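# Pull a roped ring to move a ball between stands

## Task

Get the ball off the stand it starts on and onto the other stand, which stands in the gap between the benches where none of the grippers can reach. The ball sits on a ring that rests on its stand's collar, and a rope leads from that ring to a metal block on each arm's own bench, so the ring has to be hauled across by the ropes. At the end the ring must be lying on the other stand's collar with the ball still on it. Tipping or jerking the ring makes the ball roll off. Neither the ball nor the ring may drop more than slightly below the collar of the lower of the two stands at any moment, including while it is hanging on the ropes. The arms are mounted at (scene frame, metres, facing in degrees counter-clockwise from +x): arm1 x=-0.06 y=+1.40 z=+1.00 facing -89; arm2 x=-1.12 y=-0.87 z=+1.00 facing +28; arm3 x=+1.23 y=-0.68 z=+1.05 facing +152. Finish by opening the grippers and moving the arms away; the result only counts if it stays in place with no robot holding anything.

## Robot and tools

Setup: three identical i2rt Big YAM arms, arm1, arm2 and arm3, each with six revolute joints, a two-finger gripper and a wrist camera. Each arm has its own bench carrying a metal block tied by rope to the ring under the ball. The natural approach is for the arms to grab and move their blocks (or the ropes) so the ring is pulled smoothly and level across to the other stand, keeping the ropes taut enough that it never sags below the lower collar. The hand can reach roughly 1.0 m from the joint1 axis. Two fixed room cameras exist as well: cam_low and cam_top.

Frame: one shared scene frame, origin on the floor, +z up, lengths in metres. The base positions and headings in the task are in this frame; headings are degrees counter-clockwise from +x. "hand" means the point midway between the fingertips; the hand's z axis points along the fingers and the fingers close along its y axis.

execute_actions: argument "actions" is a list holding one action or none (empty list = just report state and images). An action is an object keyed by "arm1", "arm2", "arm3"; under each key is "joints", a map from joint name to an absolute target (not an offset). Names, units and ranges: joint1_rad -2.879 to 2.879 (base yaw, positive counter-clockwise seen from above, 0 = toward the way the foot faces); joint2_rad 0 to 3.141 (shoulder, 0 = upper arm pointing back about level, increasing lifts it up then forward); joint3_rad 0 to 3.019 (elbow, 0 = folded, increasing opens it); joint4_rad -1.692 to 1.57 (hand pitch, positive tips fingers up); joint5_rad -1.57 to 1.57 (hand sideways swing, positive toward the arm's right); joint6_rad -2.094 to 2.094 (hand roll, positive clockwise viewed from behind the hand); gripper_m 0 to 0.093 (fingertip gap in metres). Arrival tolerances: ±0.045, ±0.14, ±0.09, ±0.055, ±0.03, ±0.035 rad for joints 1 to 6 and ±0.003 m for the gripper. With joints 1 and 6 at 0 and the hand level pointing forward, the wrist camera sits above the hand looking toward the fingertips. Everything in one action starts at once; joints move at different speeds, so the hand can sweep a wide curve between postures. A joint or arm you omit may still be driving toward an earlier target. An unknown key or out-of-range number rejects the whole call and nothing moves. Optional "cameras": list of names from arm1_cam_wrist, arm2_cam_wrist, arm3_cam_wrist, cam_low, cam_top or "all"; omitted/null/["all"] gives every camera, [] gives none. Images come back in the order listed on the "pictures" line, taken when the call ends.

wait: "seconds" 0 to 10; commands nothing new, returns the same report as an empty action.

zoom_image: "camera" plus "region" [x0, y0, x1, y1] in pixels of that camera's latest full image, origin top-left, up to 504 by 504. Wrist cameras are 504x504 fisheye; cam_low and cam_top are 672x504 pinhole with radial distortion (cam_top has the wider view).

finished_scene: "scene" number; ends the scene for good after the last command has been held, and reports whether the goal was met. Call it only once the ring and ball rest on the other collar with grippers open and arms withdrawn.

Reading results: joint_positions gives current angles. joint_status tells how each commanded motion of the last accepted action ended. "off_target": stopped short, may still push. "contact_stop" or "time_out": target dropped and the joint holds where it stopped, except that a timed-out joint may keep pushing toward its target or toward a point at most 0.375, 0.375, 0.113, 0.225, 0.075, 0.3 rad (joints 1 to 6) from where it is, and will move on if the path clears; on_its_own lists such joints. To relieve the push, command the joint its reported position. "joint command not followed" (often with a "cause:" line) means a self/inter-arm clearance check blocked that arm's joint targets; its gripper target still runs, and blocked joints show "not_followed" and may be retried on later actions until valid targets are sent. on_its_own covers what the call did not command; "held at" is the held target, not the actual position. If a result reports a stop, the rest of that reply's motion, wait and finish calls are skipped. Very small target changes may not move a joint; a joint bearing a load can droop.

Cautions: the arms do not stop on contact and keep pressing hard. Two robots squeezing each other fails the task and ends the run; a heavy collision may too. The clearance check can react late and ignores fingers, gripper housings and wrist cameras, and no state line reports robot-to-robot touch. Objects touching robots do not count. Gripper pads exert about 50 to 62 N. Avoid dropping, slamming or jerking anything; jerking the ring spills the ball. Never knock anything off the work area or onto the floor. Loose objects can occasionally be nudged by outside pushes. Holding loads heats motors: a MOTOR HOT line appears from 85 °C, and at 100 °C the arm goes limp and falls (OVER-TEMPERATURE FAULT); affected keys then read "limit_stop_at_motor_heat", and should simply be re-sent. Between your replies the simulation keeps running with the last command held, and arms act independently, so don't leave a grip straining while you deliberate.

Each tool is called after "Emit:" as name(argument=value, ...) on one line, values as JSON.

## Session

Emit:
execute_actions(actions=[])

Scene clock: 0.00 s.
arm1.joint_positions: joint1_rad=+0.880 joint2_rad=+0.390 joint3_rad=+1.676 joint4_rad=-1.413 joint5_rad=+0.144 joint6_rad=-0.105 gripper_m=+0.094
arm1.joint_status: not commanded
arm1.hand: x=-0.0493 y=+1.3470 z=+1.6687 quat_wxyz=(-0.593, -0.261, -0.702, +0.295) (m; scene frame)
arm2.joint_positions: joint1_rad=-0.572 joint2_rad=+0.408 joint3_rad=+1.404 joint4_rad=-1.181 joint5_rad=-0.079 joint6_rad=+0.219 gripper_m=+0.095
arm2.joint_status: not commanded
arm2.hand: x=-0.9645 y=-0.8684 z=+1.6177 quat_wxyz=(-0.634, -0.093, -0.765, -0.070) (m; scene frame)
arm3.joint_positions: joint1_rad=+0.471 joint2_rad=+0.355 joint3_rad=+1.347 joint4_rad=-1.295 joint5_rad=-0.147 joint6_rad=-0.590 gripper_m=+0.094
arm3.joint_status: not commanded
arm3.hand: x=+1.1034 y=-0.6924 z=+1.6270 quat_wxyz=(-0.120, +0.756, +0.263, -0.587) (m; scene frame)
pictures: arm1_cam_wrist, arm2_cam_wrist, arm3_cam_wrist, cam_low, cam_top
Images, in order (width x height): arm1_cam_wrist 504x504, arm2_cam_wrist 504x504, arm3_cam_wrist 504x504, cam_low 672x504, cam_top 672x504.

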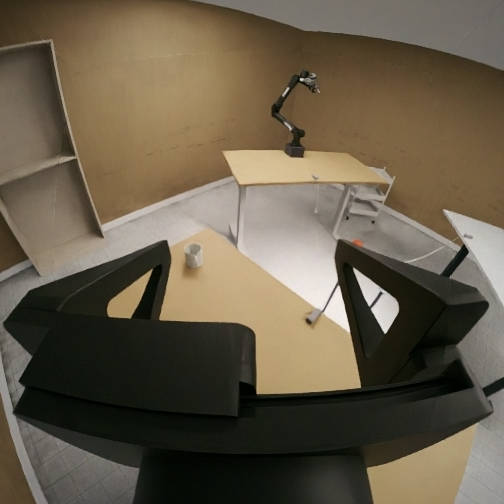

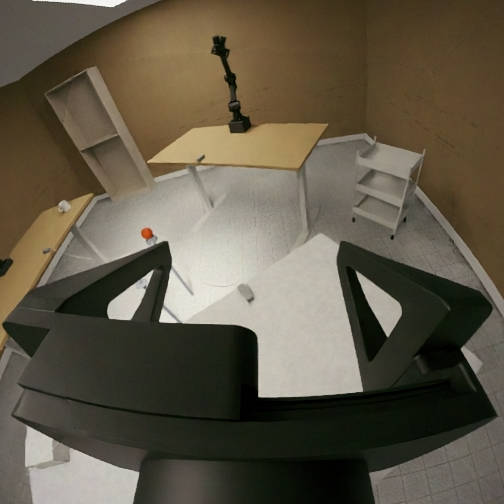

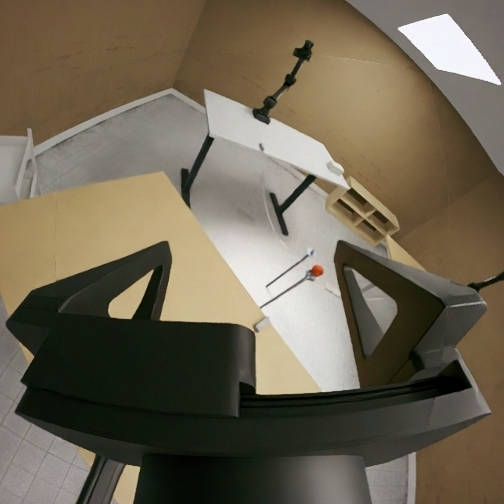

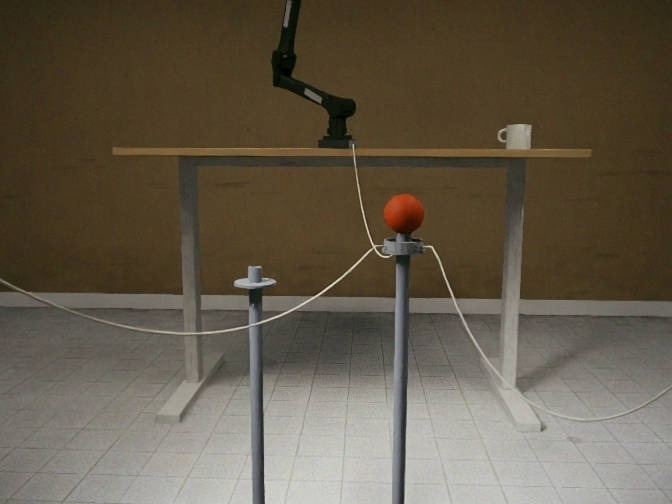

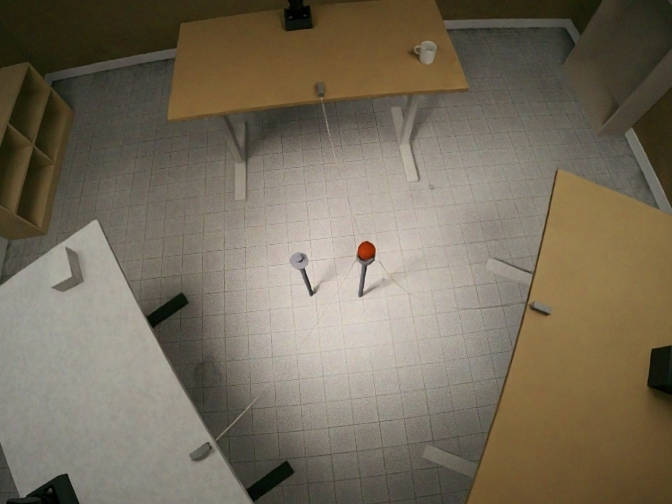

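Emit:
zoom_image(camera="cam_low", region=[355, 185, 455, 285])

Emit:
zoom_image(camera="cam_low", region=[215, 245, 295, 325])

Emit:
zoom_image(camera="cam_top", region=[280, 225, 400, 315])

Emit:
zoom_image(camera="cam_top", region=[270, 0, 370, 120])

Emit:
zoom_image(camera="cam_top", region=[160, 400, 260, 500])

Emit:
zoom_image(camera="cam_top", region=[490, 260, 590, 360])

Region (355, 185, 455, 285) of cam_low's 672x504 image, scaled by 5.040, with more detail than that image has.

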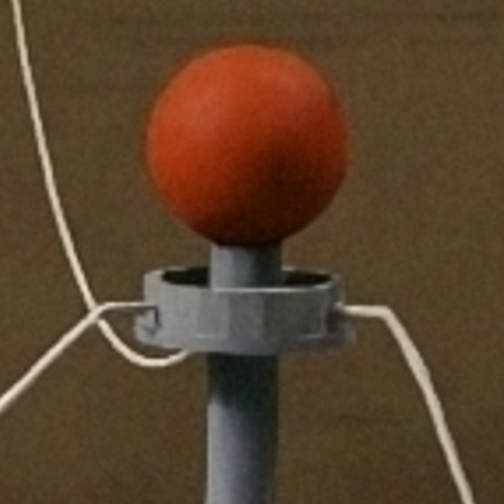

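Region (215, 245, 295, 325) of cam_low's 672x504 image, scaled by 6.300, with more detail than that image has.

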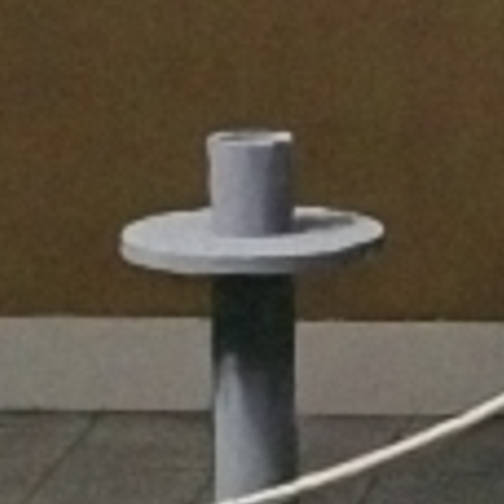

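Region (280, 225, 400, 315) of cam_top's 672x504 image, scaled by 4.200, with more detail than that image has; it fills the top 378 rows of this view, and the rest is white.

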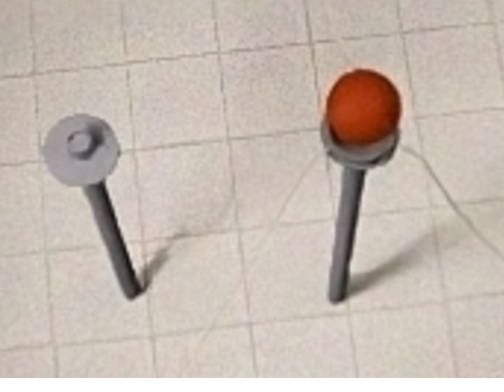

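Region (270, 0, 370, 120) of cam_top's 672x504 image, scaled by 4.200, with more detail than that image has.

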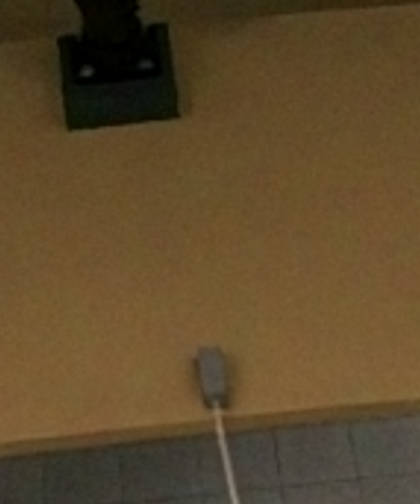

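Region (160, 400, 260, 500) of cam_top's 672x504 image, scaled by 5.040, with more detail than that image has.

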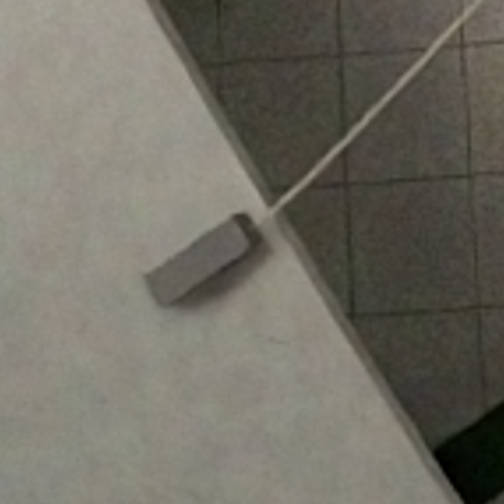

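Region (490, 260, 590, 360) of cam_top's 672x504 image, scaled by 5.040, with more detail than that image has.

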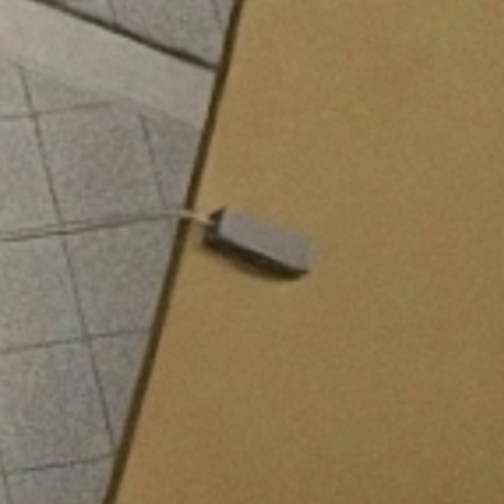

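Emit:
zoom_image(camera="cam_top", region=[345, 232, 390, 277])

Emit:
zoom_image(camera="cam_low", region=[370, 225, 440, 270])

Emit:
zoom_image(camera="cam_top", region=[200, 80, 560, 460])

Region (345, 232, 390, 277) of cam_top's 672x504 image, scaled by 11.200, with more detail than that image has.

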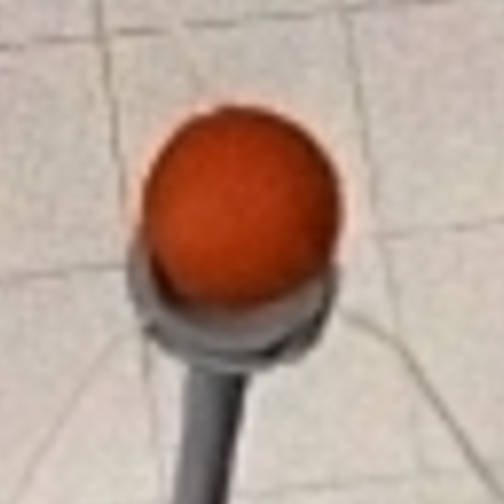

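Region (370, 225, 440, 270) of cam_low's 672x504 image, scaled by 7.200, with more detail than that image has; it fills the top 324 rows of this view, and the rest is white.

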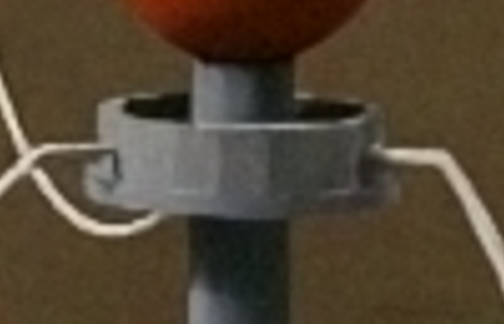

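Region (200, 80, 560, 460) of cam_top's 672x504 image, scaled by 1.326, with more detail than that image has; it fills the left 477 columns of this view, and the rest is white.

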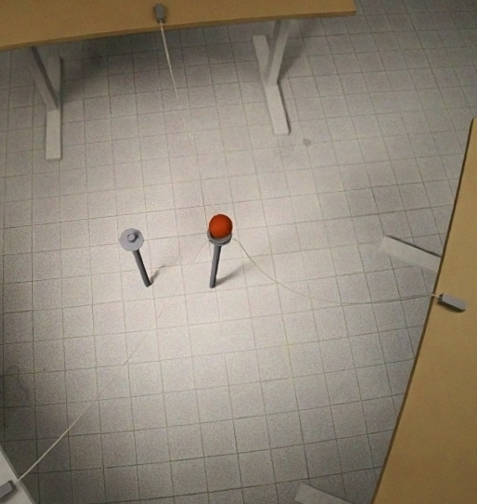

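Emit:
execute_actions(actions=[{"arm1":{"joints":{"joint1_rad":0.1,"joint2_rad":1.92,"joint3_rad":1.485,"joint4_rad":-1.07,"joint5_rad":0,"joint6_rad":0.115,"gripper_m":0.07}},"arm2":{"joints":{"joint1_rad":-0.202,"joint2_rad":1.99,"joint3_rad":1.585,"joint4_rad":-1.118,"joint5_rad":0,"joint6_rad":-0.213,"gripper_m":0.07}},"arm3":{"joints":{"joint1_rad":-0.124,"joint2_rad":1.995,"joint3_rad":1.44,"joint4_rad":-0.957,"joint5_rad":0,"joint6_rad":-0.11,"gripper_m":0.07}}}])

Scene clock: 122.10 s.
arm1.joint_positions: joint1_rad=+0.095 joint2_rad=+1.932 joint3_rad=+1.473 joint4_rad=-1.081 joint5_rad=-0.001 joint6_rad=+0.107 gripper_m=+0.070
arm1.joint_status: all done
arm1.hand: x=+0.0021 y=+0.8361 z=+1.0376 quat_wxyz=(-0.014, -0.705, -0.709, +0.000) (m; scene frame)
arm2.joint_positions: joint1_rad=-0.206 joint2_rad=+1.986 joint3_rad=+1.584 joint4_rad=-1.116 joint5_rad=-0.003 joint6_rad=-0.206 gripper_m=+0.070
arm2.joint_status: all done
arm2.hand: x=-0.5382 y=-0.7056 z=+1.0524 quat_wxyz=(-0.025, +0.238, -0.971, -0.001) (m; scene frame)
arm3.joint_positions: joint1_rad=-0.120 joint2_rad=+1.998 joint3_rad=+1.426 joint4_rad=-0.962 joint5_rad=-0.001 joint6_rad=-0.119 gripper_m=+0.070
arm3.joint_status: all done
arm3.hand: x=+0.7621 y=-0.3470 z=+1.0499 quat_wxyz=(+0.000, +0.969, -0.245, -0.023) (m; scene frame)
pictures: arm1_cam_wrist, arm2_cam_wrist, arm3_cam_wrist, cam_low, cam_top
Images, in order (width x height): arm1_cam_wrist 504x504, arm2_cam_wrist 504x504, arm3_cam_wrist 504x504, cam_low 672x504, cam_top 672x504.

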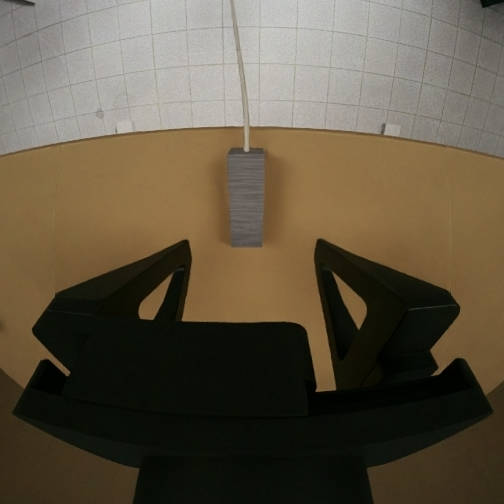

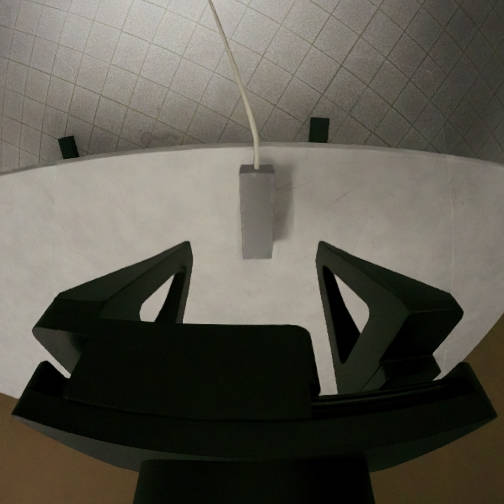

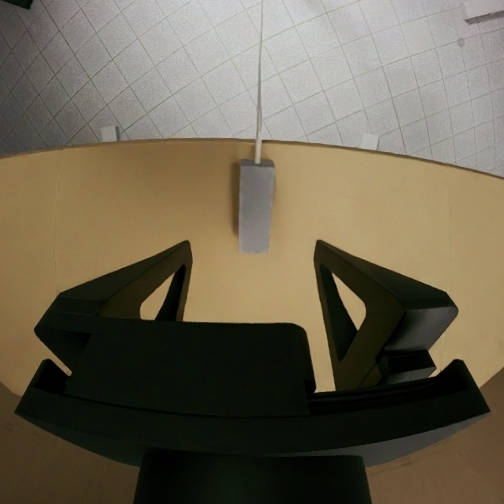

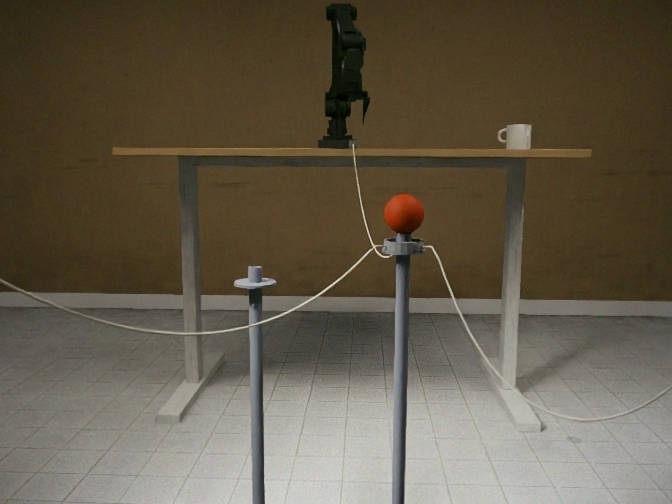

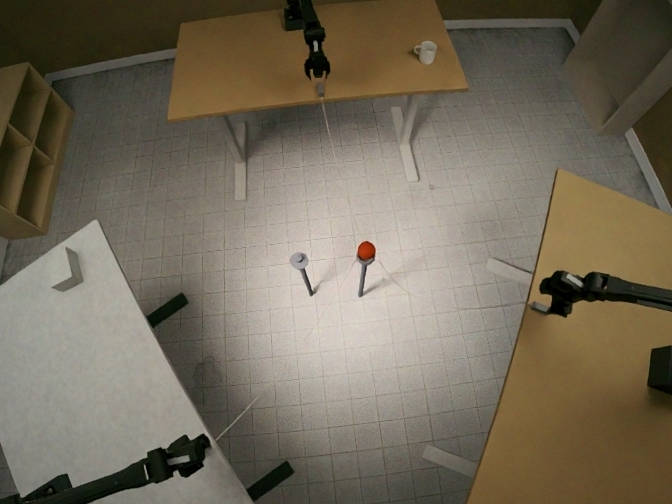

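Emit:
execute_actions(actions=[{"arm1":{"joints":{"joint1_rad":0.113,"joint2_rad":2.016,"joint3_rad":1.445,"joint4_rad":-0.95}},"arm2":{"joints":{"joint1_rad":-0.22,"joint2_rad":2.074,"joint3_rad":1.514,"joint4_rad":-0.998,"joint6_rad":-0.222}},"arm3":{"joints":{"joint1_rad":-0.132,"joint2_rad":2.11,"joint3_rad":1.406,"joint4_rad":-0.846,"joint6_rad":-0.085}}}], cameras=["arm1_cam_wrist","arm2_cam_wrist","arm3_cam_wrist"])

Scene clock: 161.10 s.
arm1.joint_positions: joint1_rad=+0.098 joint2_rad=+2.028 joint3_rad=+1.437 joint4_rad=-0.966 joint5_rad=-0.001 joint6_rad=+0.107 gripper_m=+0.070
arm1.joint_status: all done
arm1.hand: x=+0.0045 y=+0.8355 z=+0.9735 quat_wxyz=(-0.008, -0.705, -0.710, -0.005) (m; scene frame)
arm2.joint_positions: joint1_rad=-0.214 joint2_rad=+2.076 joint3_rad=+1.517 joint4_rad=-1.007 joint5_rad=-0.003 joint6_rad=-0.215 gripper_m=+0.070
arm2.joint_status: all done
arm2.hand: x=-0.5483 y=-0.7137 z=+0.9784 quat_wxyz=(-0.001, +0.239, -0.971, -0.001) (m; scene frame)
arm3.joint_positions: joint1_rad=-0.120 joint2_rad=+2.118 joint3_rad=+1.394 joint4_rad=-0.856 joint5_rad=-0.001 joint6_rad=-0.094 gripper_m=+0.070
arm3.joint_status: all done
arm3.hand: x=+0.7694 y=-0.3535 z=+0.9751 quat_wxyz=(+0.009, +0.966, -0.257, -0.001) (m; scene frame)
pictures: arm1_cam_wrist, arm2_cam_wrist, arm3_cam_wrist
Images, in order (width x height): arm1_cam_wrist 504x504, arm2_cam_wrist 504x504, arm3_cam_wrist 504x504.

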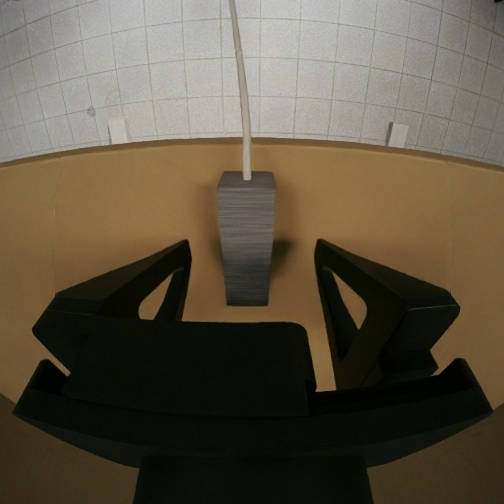

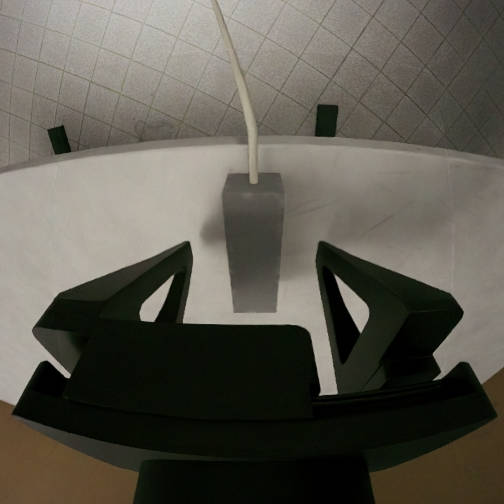

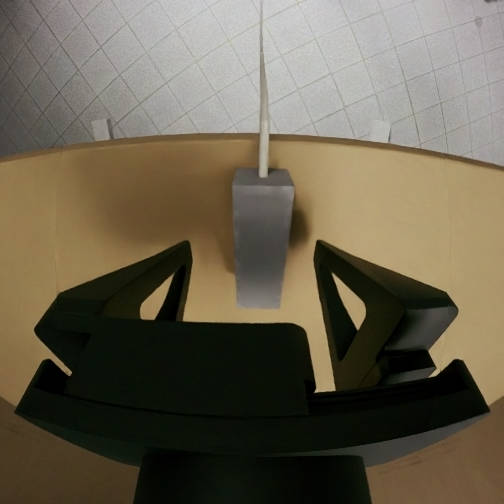

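Emit:
execute_actions(actions=[{"arm1":{"joints":{"joint1_rad":0.118,"joint3_rad":1.417,"joint4_rad":-0.925,"gripper_m":0.012}},"arm2":{"joints":{"joint3_rad":1.5,"joint4_rad":-0.988,"gripper_m":0.012}},"arm3":{"joints":{"joint1_rad":-0.139,"joint3_rad":1.386,"joint4_rad":-0.832,"gripper_m":0.012}}}])

Scene clock: 177.77 s.
arm1.joint_positions: joint1_rad=+0.103 joint2_rad=+2.028 joint3_rad=+1.422 joint4_rad=-0.942 joint5_rad=+0.000 joint6_rad=+0.107 gripper_m=+0.025
arm1.joint_status: gripper_m off_target (ended at +0.025, target +0.012); the others done
arm1.hand: x=+0.0072 y=+0.8368 z=+0.9691 quat_wxyz=(-0.011, -0.703, -0.711, -0.001) (m; scene frame)
arm2.joint_positions: joint1_rad=-0.214 joint2_rad=+2.076 joint3_rad=+1.517 joint4_rad=-0.997 joint5_rad=-0.002 joint6_rad=-0.216 gripper_m=+0.025
arm2.joint_status: gripper_m off_target (ended at +0.025, target +0.012); the others done
arm2.hand: x=-0.5458 y=-0.7131 z=+0.9785 quat_wxyz=(-0.006, +0.239, -0.971, +0.000) (m; scene frame)
arm3.joint_positions: joint1_rad=-0.125 joint2_rad=+2.118 joint3_rad=+1.387 joint4_rad=-0.843 joint5_rad=-0.001 joint6_rad=-0.093 gripper_m=+0.025
arm3.joint_status: gripper_m off_target (ended at +0.025, target +0.012); the others done
arm3.hand: x=+0.7711 y=-0.3516 z=+0.9730 quat_wxyz=(+0.007, +0.966, -0.260, -0.004) (m; scene frame)
pictures: arm1_cam_wrist, arm2_cam_wrist, arm3_cam_wrist, cam_low, cam_top
Images, in order (width x height): arm1_cam_wrist 504x504, arm2_cam_wrist 504x504, arm3_cam_wrist 504x504, cam_low 672x504, cam_top 672x504.

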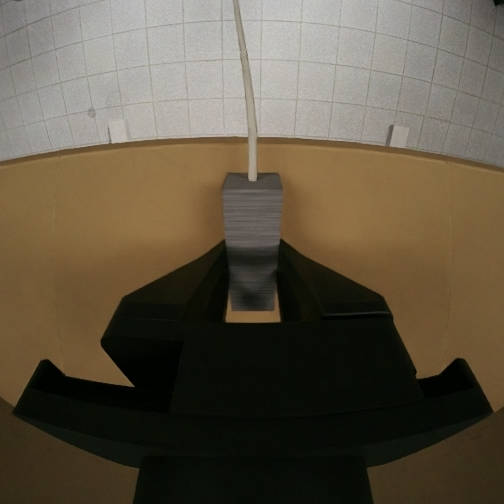

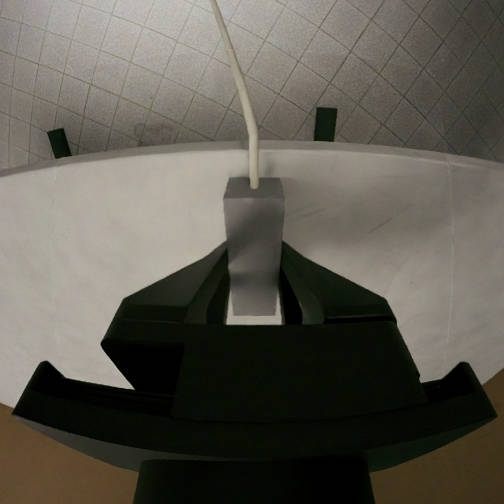

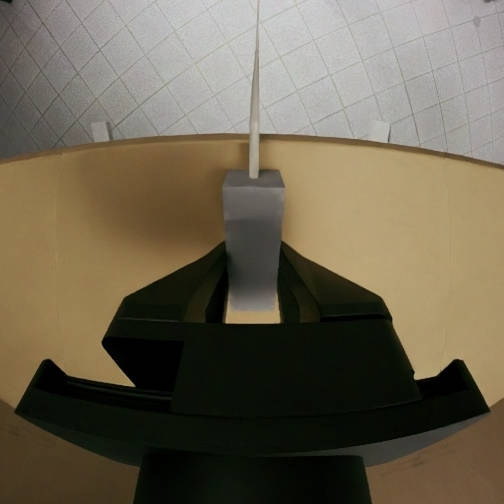

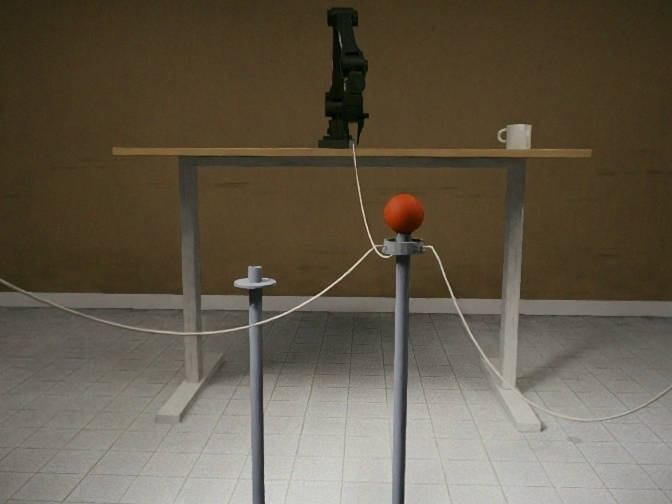

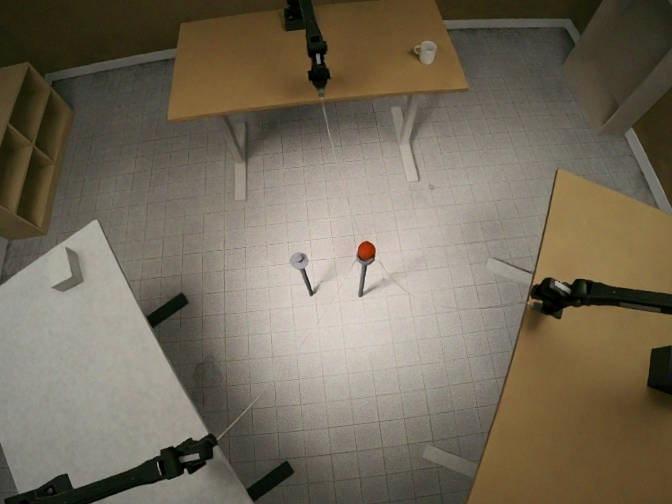

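Emit:
execute_actions(actions=[])

Scene clock: 229.00 s.
arm1.joint_positions: joint1_rad=+0.103 joint2_rad=+2.028 joint3_rad=+1.422 joint4_rad=-0.942 joint5_rad=+0.000 joint6_rad=+0.107 gripper_m=+0.025
arm1.joint_status: gripper_m off_target (ended at +0.025, target +0.012); the others done
arm1.hand: x=+0.0072 y=+0.8368 z=+0.9691 quat_wxyz=(-0.011, -0.703, -0.711, -0.001) (m; scene frame)
arm2.joint_positions: joint1_rad=-0.214 joint2_rad=+2.076 joint3_rad=+1.517 joint4_rad=-0.997 joint5_rad=-0.002 joint6_rad=-0.216 gripper_m=+0.025
arm2.joint_status: gripper_m off_target (ended at +0.025, target +0.012); the others done
arm2.hand: x=-0.5458 y=-0.7131 z=+0.9785 quat_wxyz=(-0.006, +0.239, -0.971, +0.000) (m; scene frame)
arm3.joint_positions: joint1_rad=-0.125 joint2_rad=+2.118 joint3_rad=+1.387 joint4_rad=-0.843 joint5_rad=-0.001 joint6_rad=-0.093 gripper_m=+0.025
arm3.joint_status: gripper_m off_target (ended at +0.025, target +0.012); the others done
arm3.hand: x=+0.7711 y=-0.3516 z=+0.9730 quat_wxyz=(+0.007, +0.966, -0.260, -0.004) (m; scene frame)
pictures: arm1_cam_wrist, arm2_cam_wrist, arm3_cam_wrist, cam_low, cam_top
Images, in order (width x height): arm1_cam_wrist 504x504, arm2_cam_wrist 504x504, arm3_cam_wrist 504x504, cam_low 672x504, cam_top 672x504.

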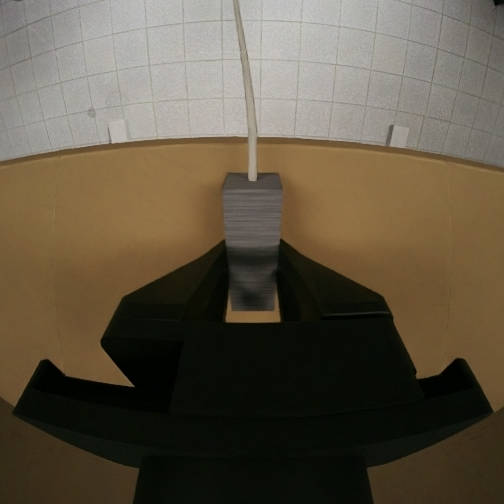

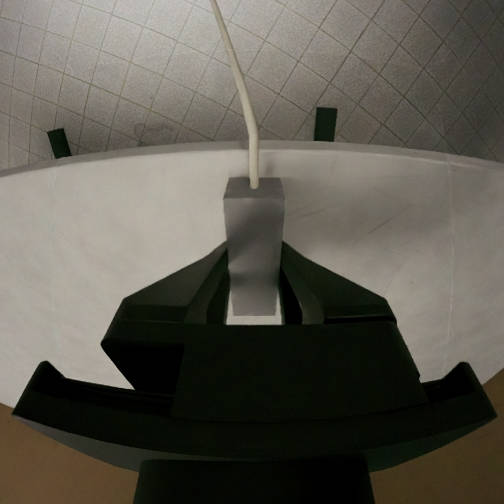

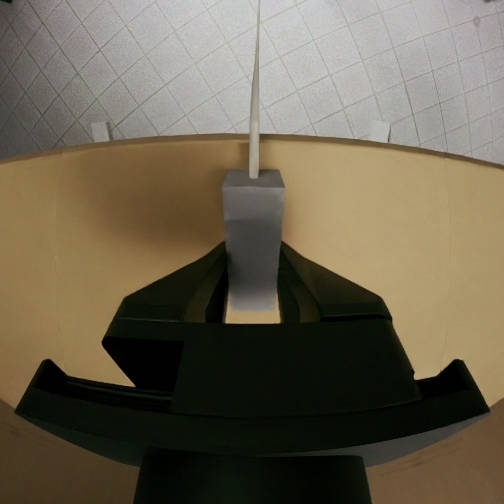

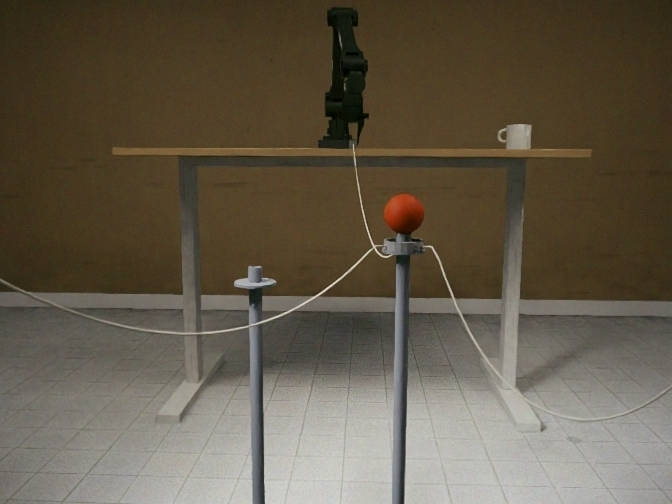

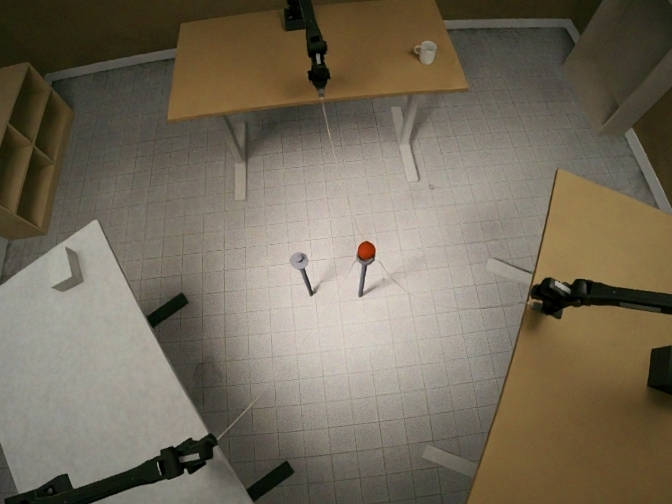

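Emit:
zoom_image(camera="cam_low", region=[320, 130, 470, 290])

Emit:
zoom_image(camera="cam_low", region=[400, 220, 672, 440])

Region (320, 130, 470, 290) of cam_low's 672x504 image, scaled by 3.150, with more detail than that image has; it fills the left 472 columns of this view, and the rest is white.

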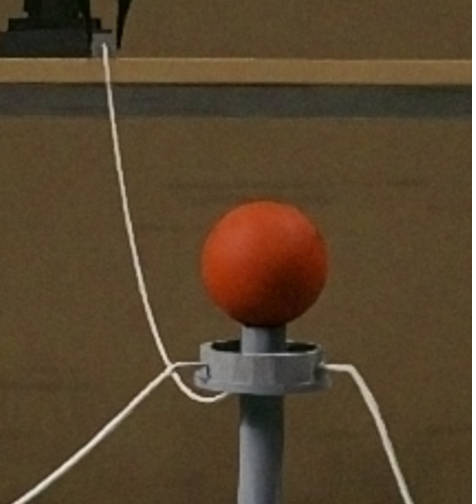

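Region (400, 220, 672, 440) of cam_low's 672x504 image, scaled by 1.853, with more detail than that image has; it fills the top 408 rows of this view, and the rest is white.

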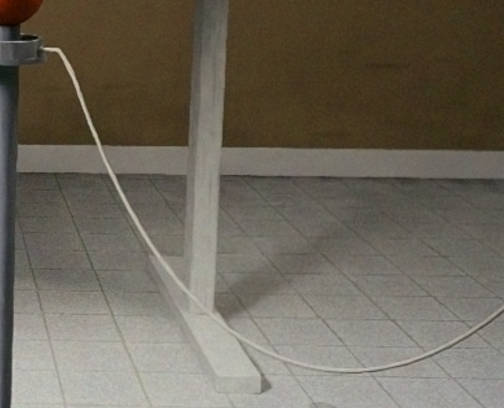

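Emit:
execute_actions(actions=[{"arm1": {"joints": {"joint1_rad": 0.33, "joint2_rad": 1.767, "joint3_rad": 1.687, "joint4_rad": -1.05, "joint6_rad": 0.322}}, "arm2": {"joints": {"joint1_rad": 0.3, "joint2_rad": 1.85, "joint3_rad": 1.733, "joint4_rad": -1.15, "joint6_rad": 0.241}}, "arm3": {"joints": {"joint1_rad": -0.381, "joint2_rad": 1.6, "joint3_rad": 1.3, "joint4_rad": -1.1, "joint6_rad": -0.363}}}], cameras=["cam_low", "cam_top"])

Scene clock: 350.83 s.
arm1.joint_positions: joint1_rad=+0.333 joint2_rad=+1.781 joint3_rad=+1.664 joint4_rad=-1.041 joint5_rad=-0.001 joint6_rad=+0.314 gripper_m=+0.025
arm1.joint_status: all done
arm1.hand: x=+0.1567 y=+0.7933 z=+1.2106 quat_wxyz=(-0.187, -0.681, -0.703, +0.081) (m; scene frame)
arm2.joint_positions: joint1_rad=+0.296 joint2_rad=+1.855 joint3_rad=+1.719 joint4_rad=-1.144 joint5_rad=-0.002 joint6_rad=+0.234 gripper_m=+0.025
arm2.joint_status: all done
arm2.hand: x=-0.6585 y=-0.4186 z=+1.1850 quat_wxyz=(-0.125, +0.266, -0.953, -0.070) (m; scene frame)
arm3.joint_positions: joint1_rad=-0.389 joint2_rad=+1.599 joint3_rad=+1.277 joint4_rad=-1.092 joint5_rad=+0.001 joint6_rad=-0.354 gripper_m=+0.025
arm3.joint_status: all done
arm3.hand: x=+0.9127 y=-0.2875 z=+1.1958 quat_wxyz=(-0.039, +0.962, -0.261, -0.068) (m; scene frame)
pictures: cam_low, cam_top
Images, in order (width x height): cam_low 672x504, cam_top 672x504.

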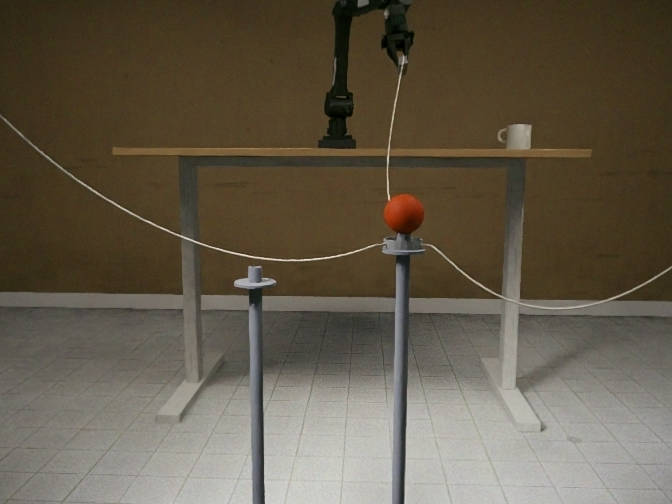

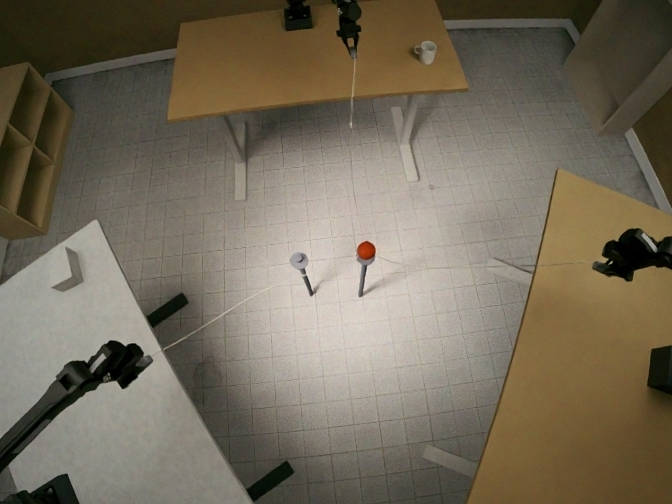

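Emit:
execute_actions(actions=[], cameras=["cam_low", "cam_top"])

Scene clock: 395.30 s.
arm1.joint_positions: joint1_rad=+0.333 joint2_rad=+1.781 joint3_rad=+1.664 joint4_rad=-1.041 joint5_rad=-0.001 joint6_rad=+0.314 gripper_m=+0.025
arm1.joint_status: all done
arm1.hand: x=+0.1567 y=+0.7933 z=+1.2106 quat_wxyz=(-0.187, -0.681, -0.703, +0.081) (m; scene frame)
arm2.joint_positions: joint1_rad=+0.296 joint2_rad=+1.855 joint3_rad=+1.719 joint4_rad=-1.144 joint5_rad=-0.002 joint6_rad=+0.234 gripper_m=+0.025
arm2.joint_status: all done
arm2.hand: x=-0.6585 y=-0.4186 z=+1.1850 quat_wxyz=(-0.125, +0.266, -0.953, -0.070) (m; scene frame)
arm3.joint_positions: joint1_rad=-0.389 joint2_rad=+1.599 joint3_rad=+1.277 joint4_rad=-1.092 joint5_rad=+0.001 joint6_rad=-0.354 gripper_m=+0.025
arm3.joint_status: all done
arm3.hand: x=+0.9127 y=-0.2875 z=+1.1958 quat_wxyz=(-0.039, +0.962, -0.261, -0.068) (m; scene frame)
pictures: cam_low, cam_top
Images, in order (width x height): cam_low 672x504, cam_top 672x504.

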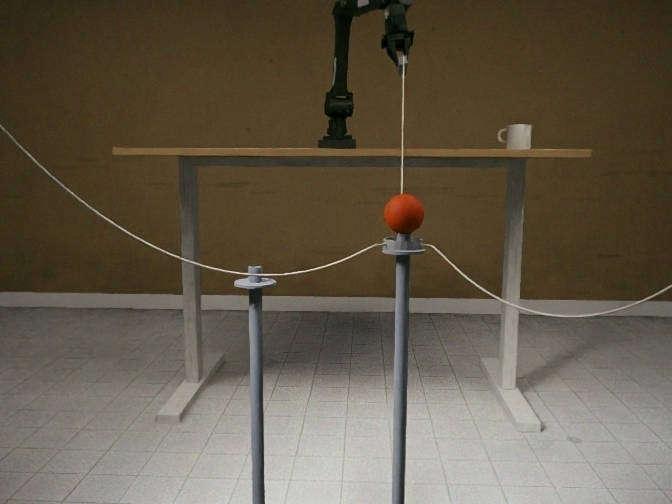

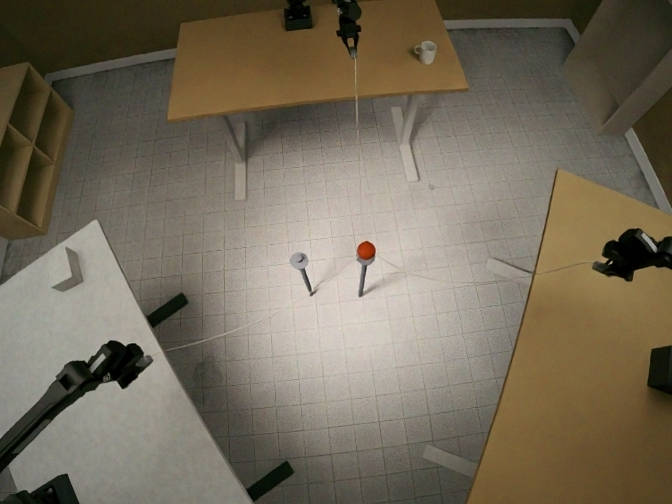

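Emit:
execute_actions(actions=[{"arm1": {"joints": {"joint1_rad": 0.314, "joint3_rad": 1.645, "joint4_rad": -1.09}}, "arm2": {"joints": {"joint2_rad": 1.686, "joint4_rad": -1.275}}, "arm3": {"joints": {"joint1_rad": -0.352, "joint2_rad": 0.945, "joint3_rad": 0.965, "joint4_rad": -1.238}}}], cameras=["cam_low", "cam_top"])

Scene clock: 449.17 s.
arm1.joint_positions: joint1_rad=+0.328 joint2_rad=+1.781 joint3_rad=+1.634 joint4_rad=-1.081 joint5_rad=-0.001 joint6_rad=+0.314 gripper_m=+0.025
arm1.joint_status: all done
arm1.hand: x=+0.1482 y=+0.8092 z=+1.1927 quat_wxyz=(-0.155, -0.687, -0.706, +0.066) (m; scene frame)
arm2.joint_positions: joint1_rad=+0.296 joint2_rad=+1.687 joint3_rad=+1.719 joint4_rad=-1.268 joint5_rad=-0.002 joint6_rad=+0.234 gripper_m=+0.025
arm2.joint_status: all done
arm2.hand: x=-0.6914 y=-0.4509 z=+1.2765 quat_wxyz=(-0.144, +0.265, -0.950, -0.081) (m; scene frame)
arm3.joint_positions: joint1_rad=-0.360 joint2_rad=+0.940 joint3_rad=+0.955 joint4_rad=-1.233 joint5_rad=+0.001 joint6_rad=-0.355 gripper_m=+0.025
arm3.joint_status: all done
arm3.hand: x=+1.0218 y=-0.4321 z=+1.3044 quat_wxyz=(-0.094, +0.953, -0.245, -0.149) (m; scene frame)
pictures: cam_low, cam_top
Images, in order (width x height): cam_low 672x504, cam_top 672x504.

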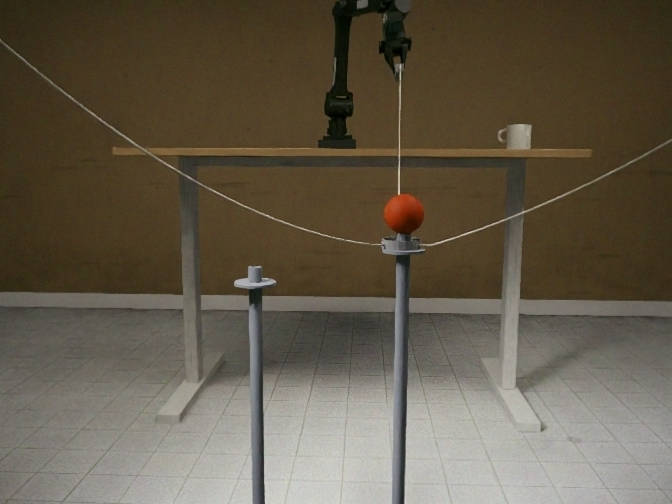

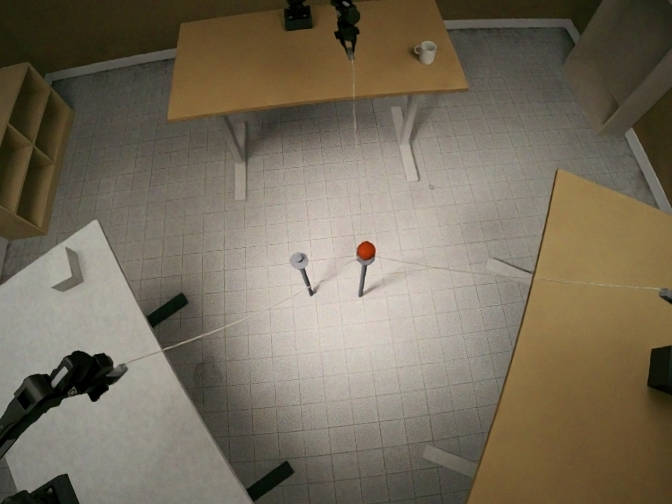

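Emit:
execute_actions(actions=[], cameras=["cam_low", "cam_top", "arm1_cam_wrist"])

Emit:
zoom_image(camera="cam_low", region=[355, 185, 455, 285])

Scene clock: 458.60 s.
arm1.joint_positions: joint1_rad=+0.328 joint2_rad=+1.781 joint3_rad=+1.634 joint4_rad=-1.081 joint5_rad=-0.001 joint6_rad=+0.314 gripper_m=+0.025
arm1.joint_status: all done
arm1.hand: x=+0.1482 y=+0.8092 z=+1.1927 quat_wxyz=(-0.155, -0.687, -0.706, +0.066) (m; scene frame)
arm2.joint_positions: joint1_rad=+0.296 joint2_rad=+1.687 joint3_rad=+1.719 joint4_rad=-1.268 joint5_rad=-0.002 joint6_rad=+0.234 gripper_m=+0.025
arm2.joint_status: all done
arm2.hand: x=-0.6914 y=-0.4509 z=+1.2765 quat_wxyz=(-0.144, +0.265, -0.950, -0.081) (m; scene frame)
arm3.joint_positions: joint1_rad=-0.360 joint2_rad=+0.940 joint3_rad=+0.955 joint4_rad=-1.233 joint5_rad=+0.001 joint6_rad=-0.355 gripper_m=+0.025
arm3.joint_status: all done
arm3.hand: x=+1.0218 y=-0.4321 z=+1.3044 quat_wxyz=(-0.094, +0.953, -0.245, -0.149) (m; scene frame)
pictures: arm1_cam_wrist, cam_low, cam_top
Images, in order (width x height): arm1_cam_wrist 504x504, cam_low 672x504, cam_top 672x504.

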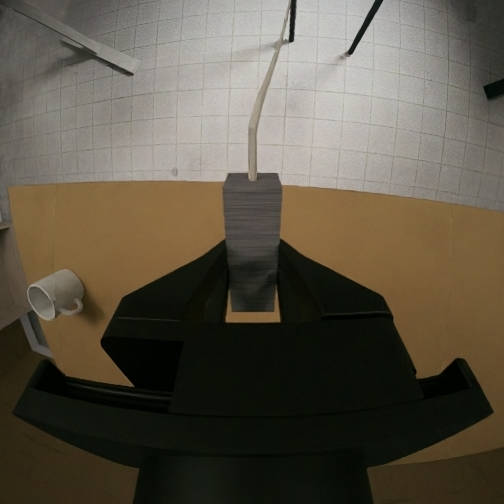

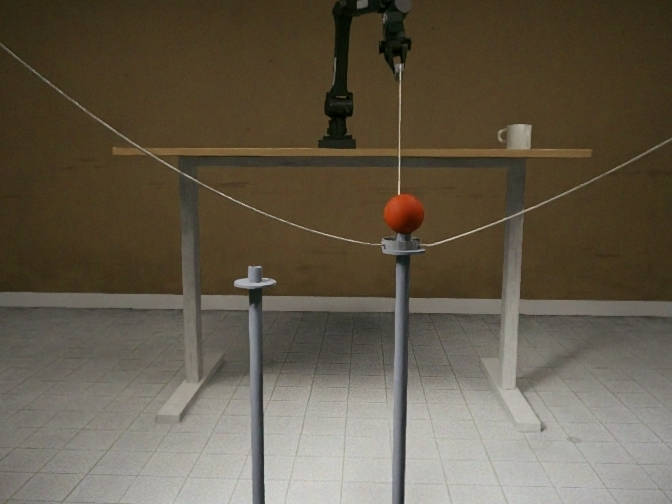

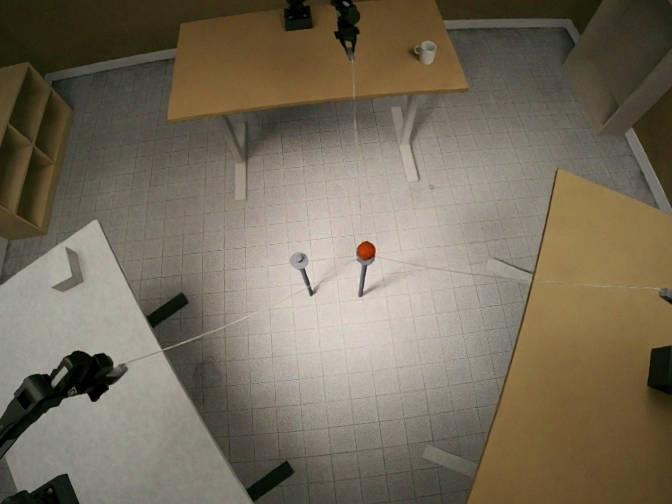

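Region (355, 185, 455, 285) of cam_low's 672x504 image, scaled by 5.040, with more detail than that image has.

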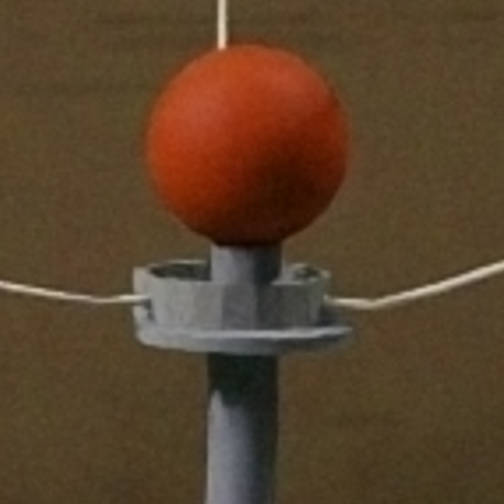

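Emit:
zoom_image(camera="cam_low", region=[420, 120, 672, 260])

Emit:
zoom_image(camera="cam_top", region=[335, 222, 400, 287])

Region (420, 120, 672, 260) of cam_low's 672x504 image, scaled by 2.000, with more detail than that image has.

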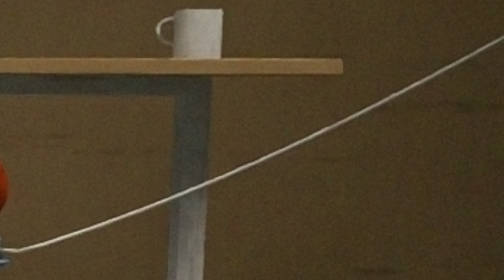

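Region (335, 222, 400, 287) of cam_top's 672x504 image, scaled by 7.754, with more detail than that image has.

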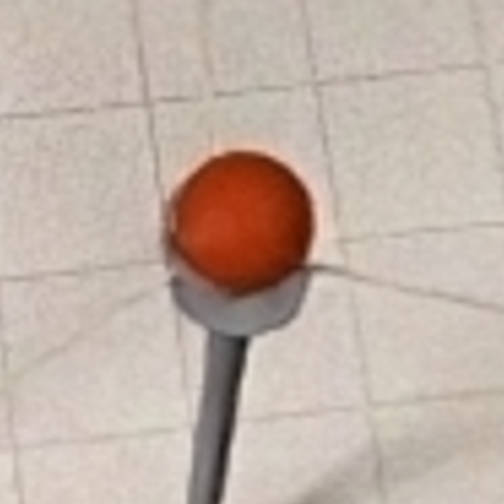

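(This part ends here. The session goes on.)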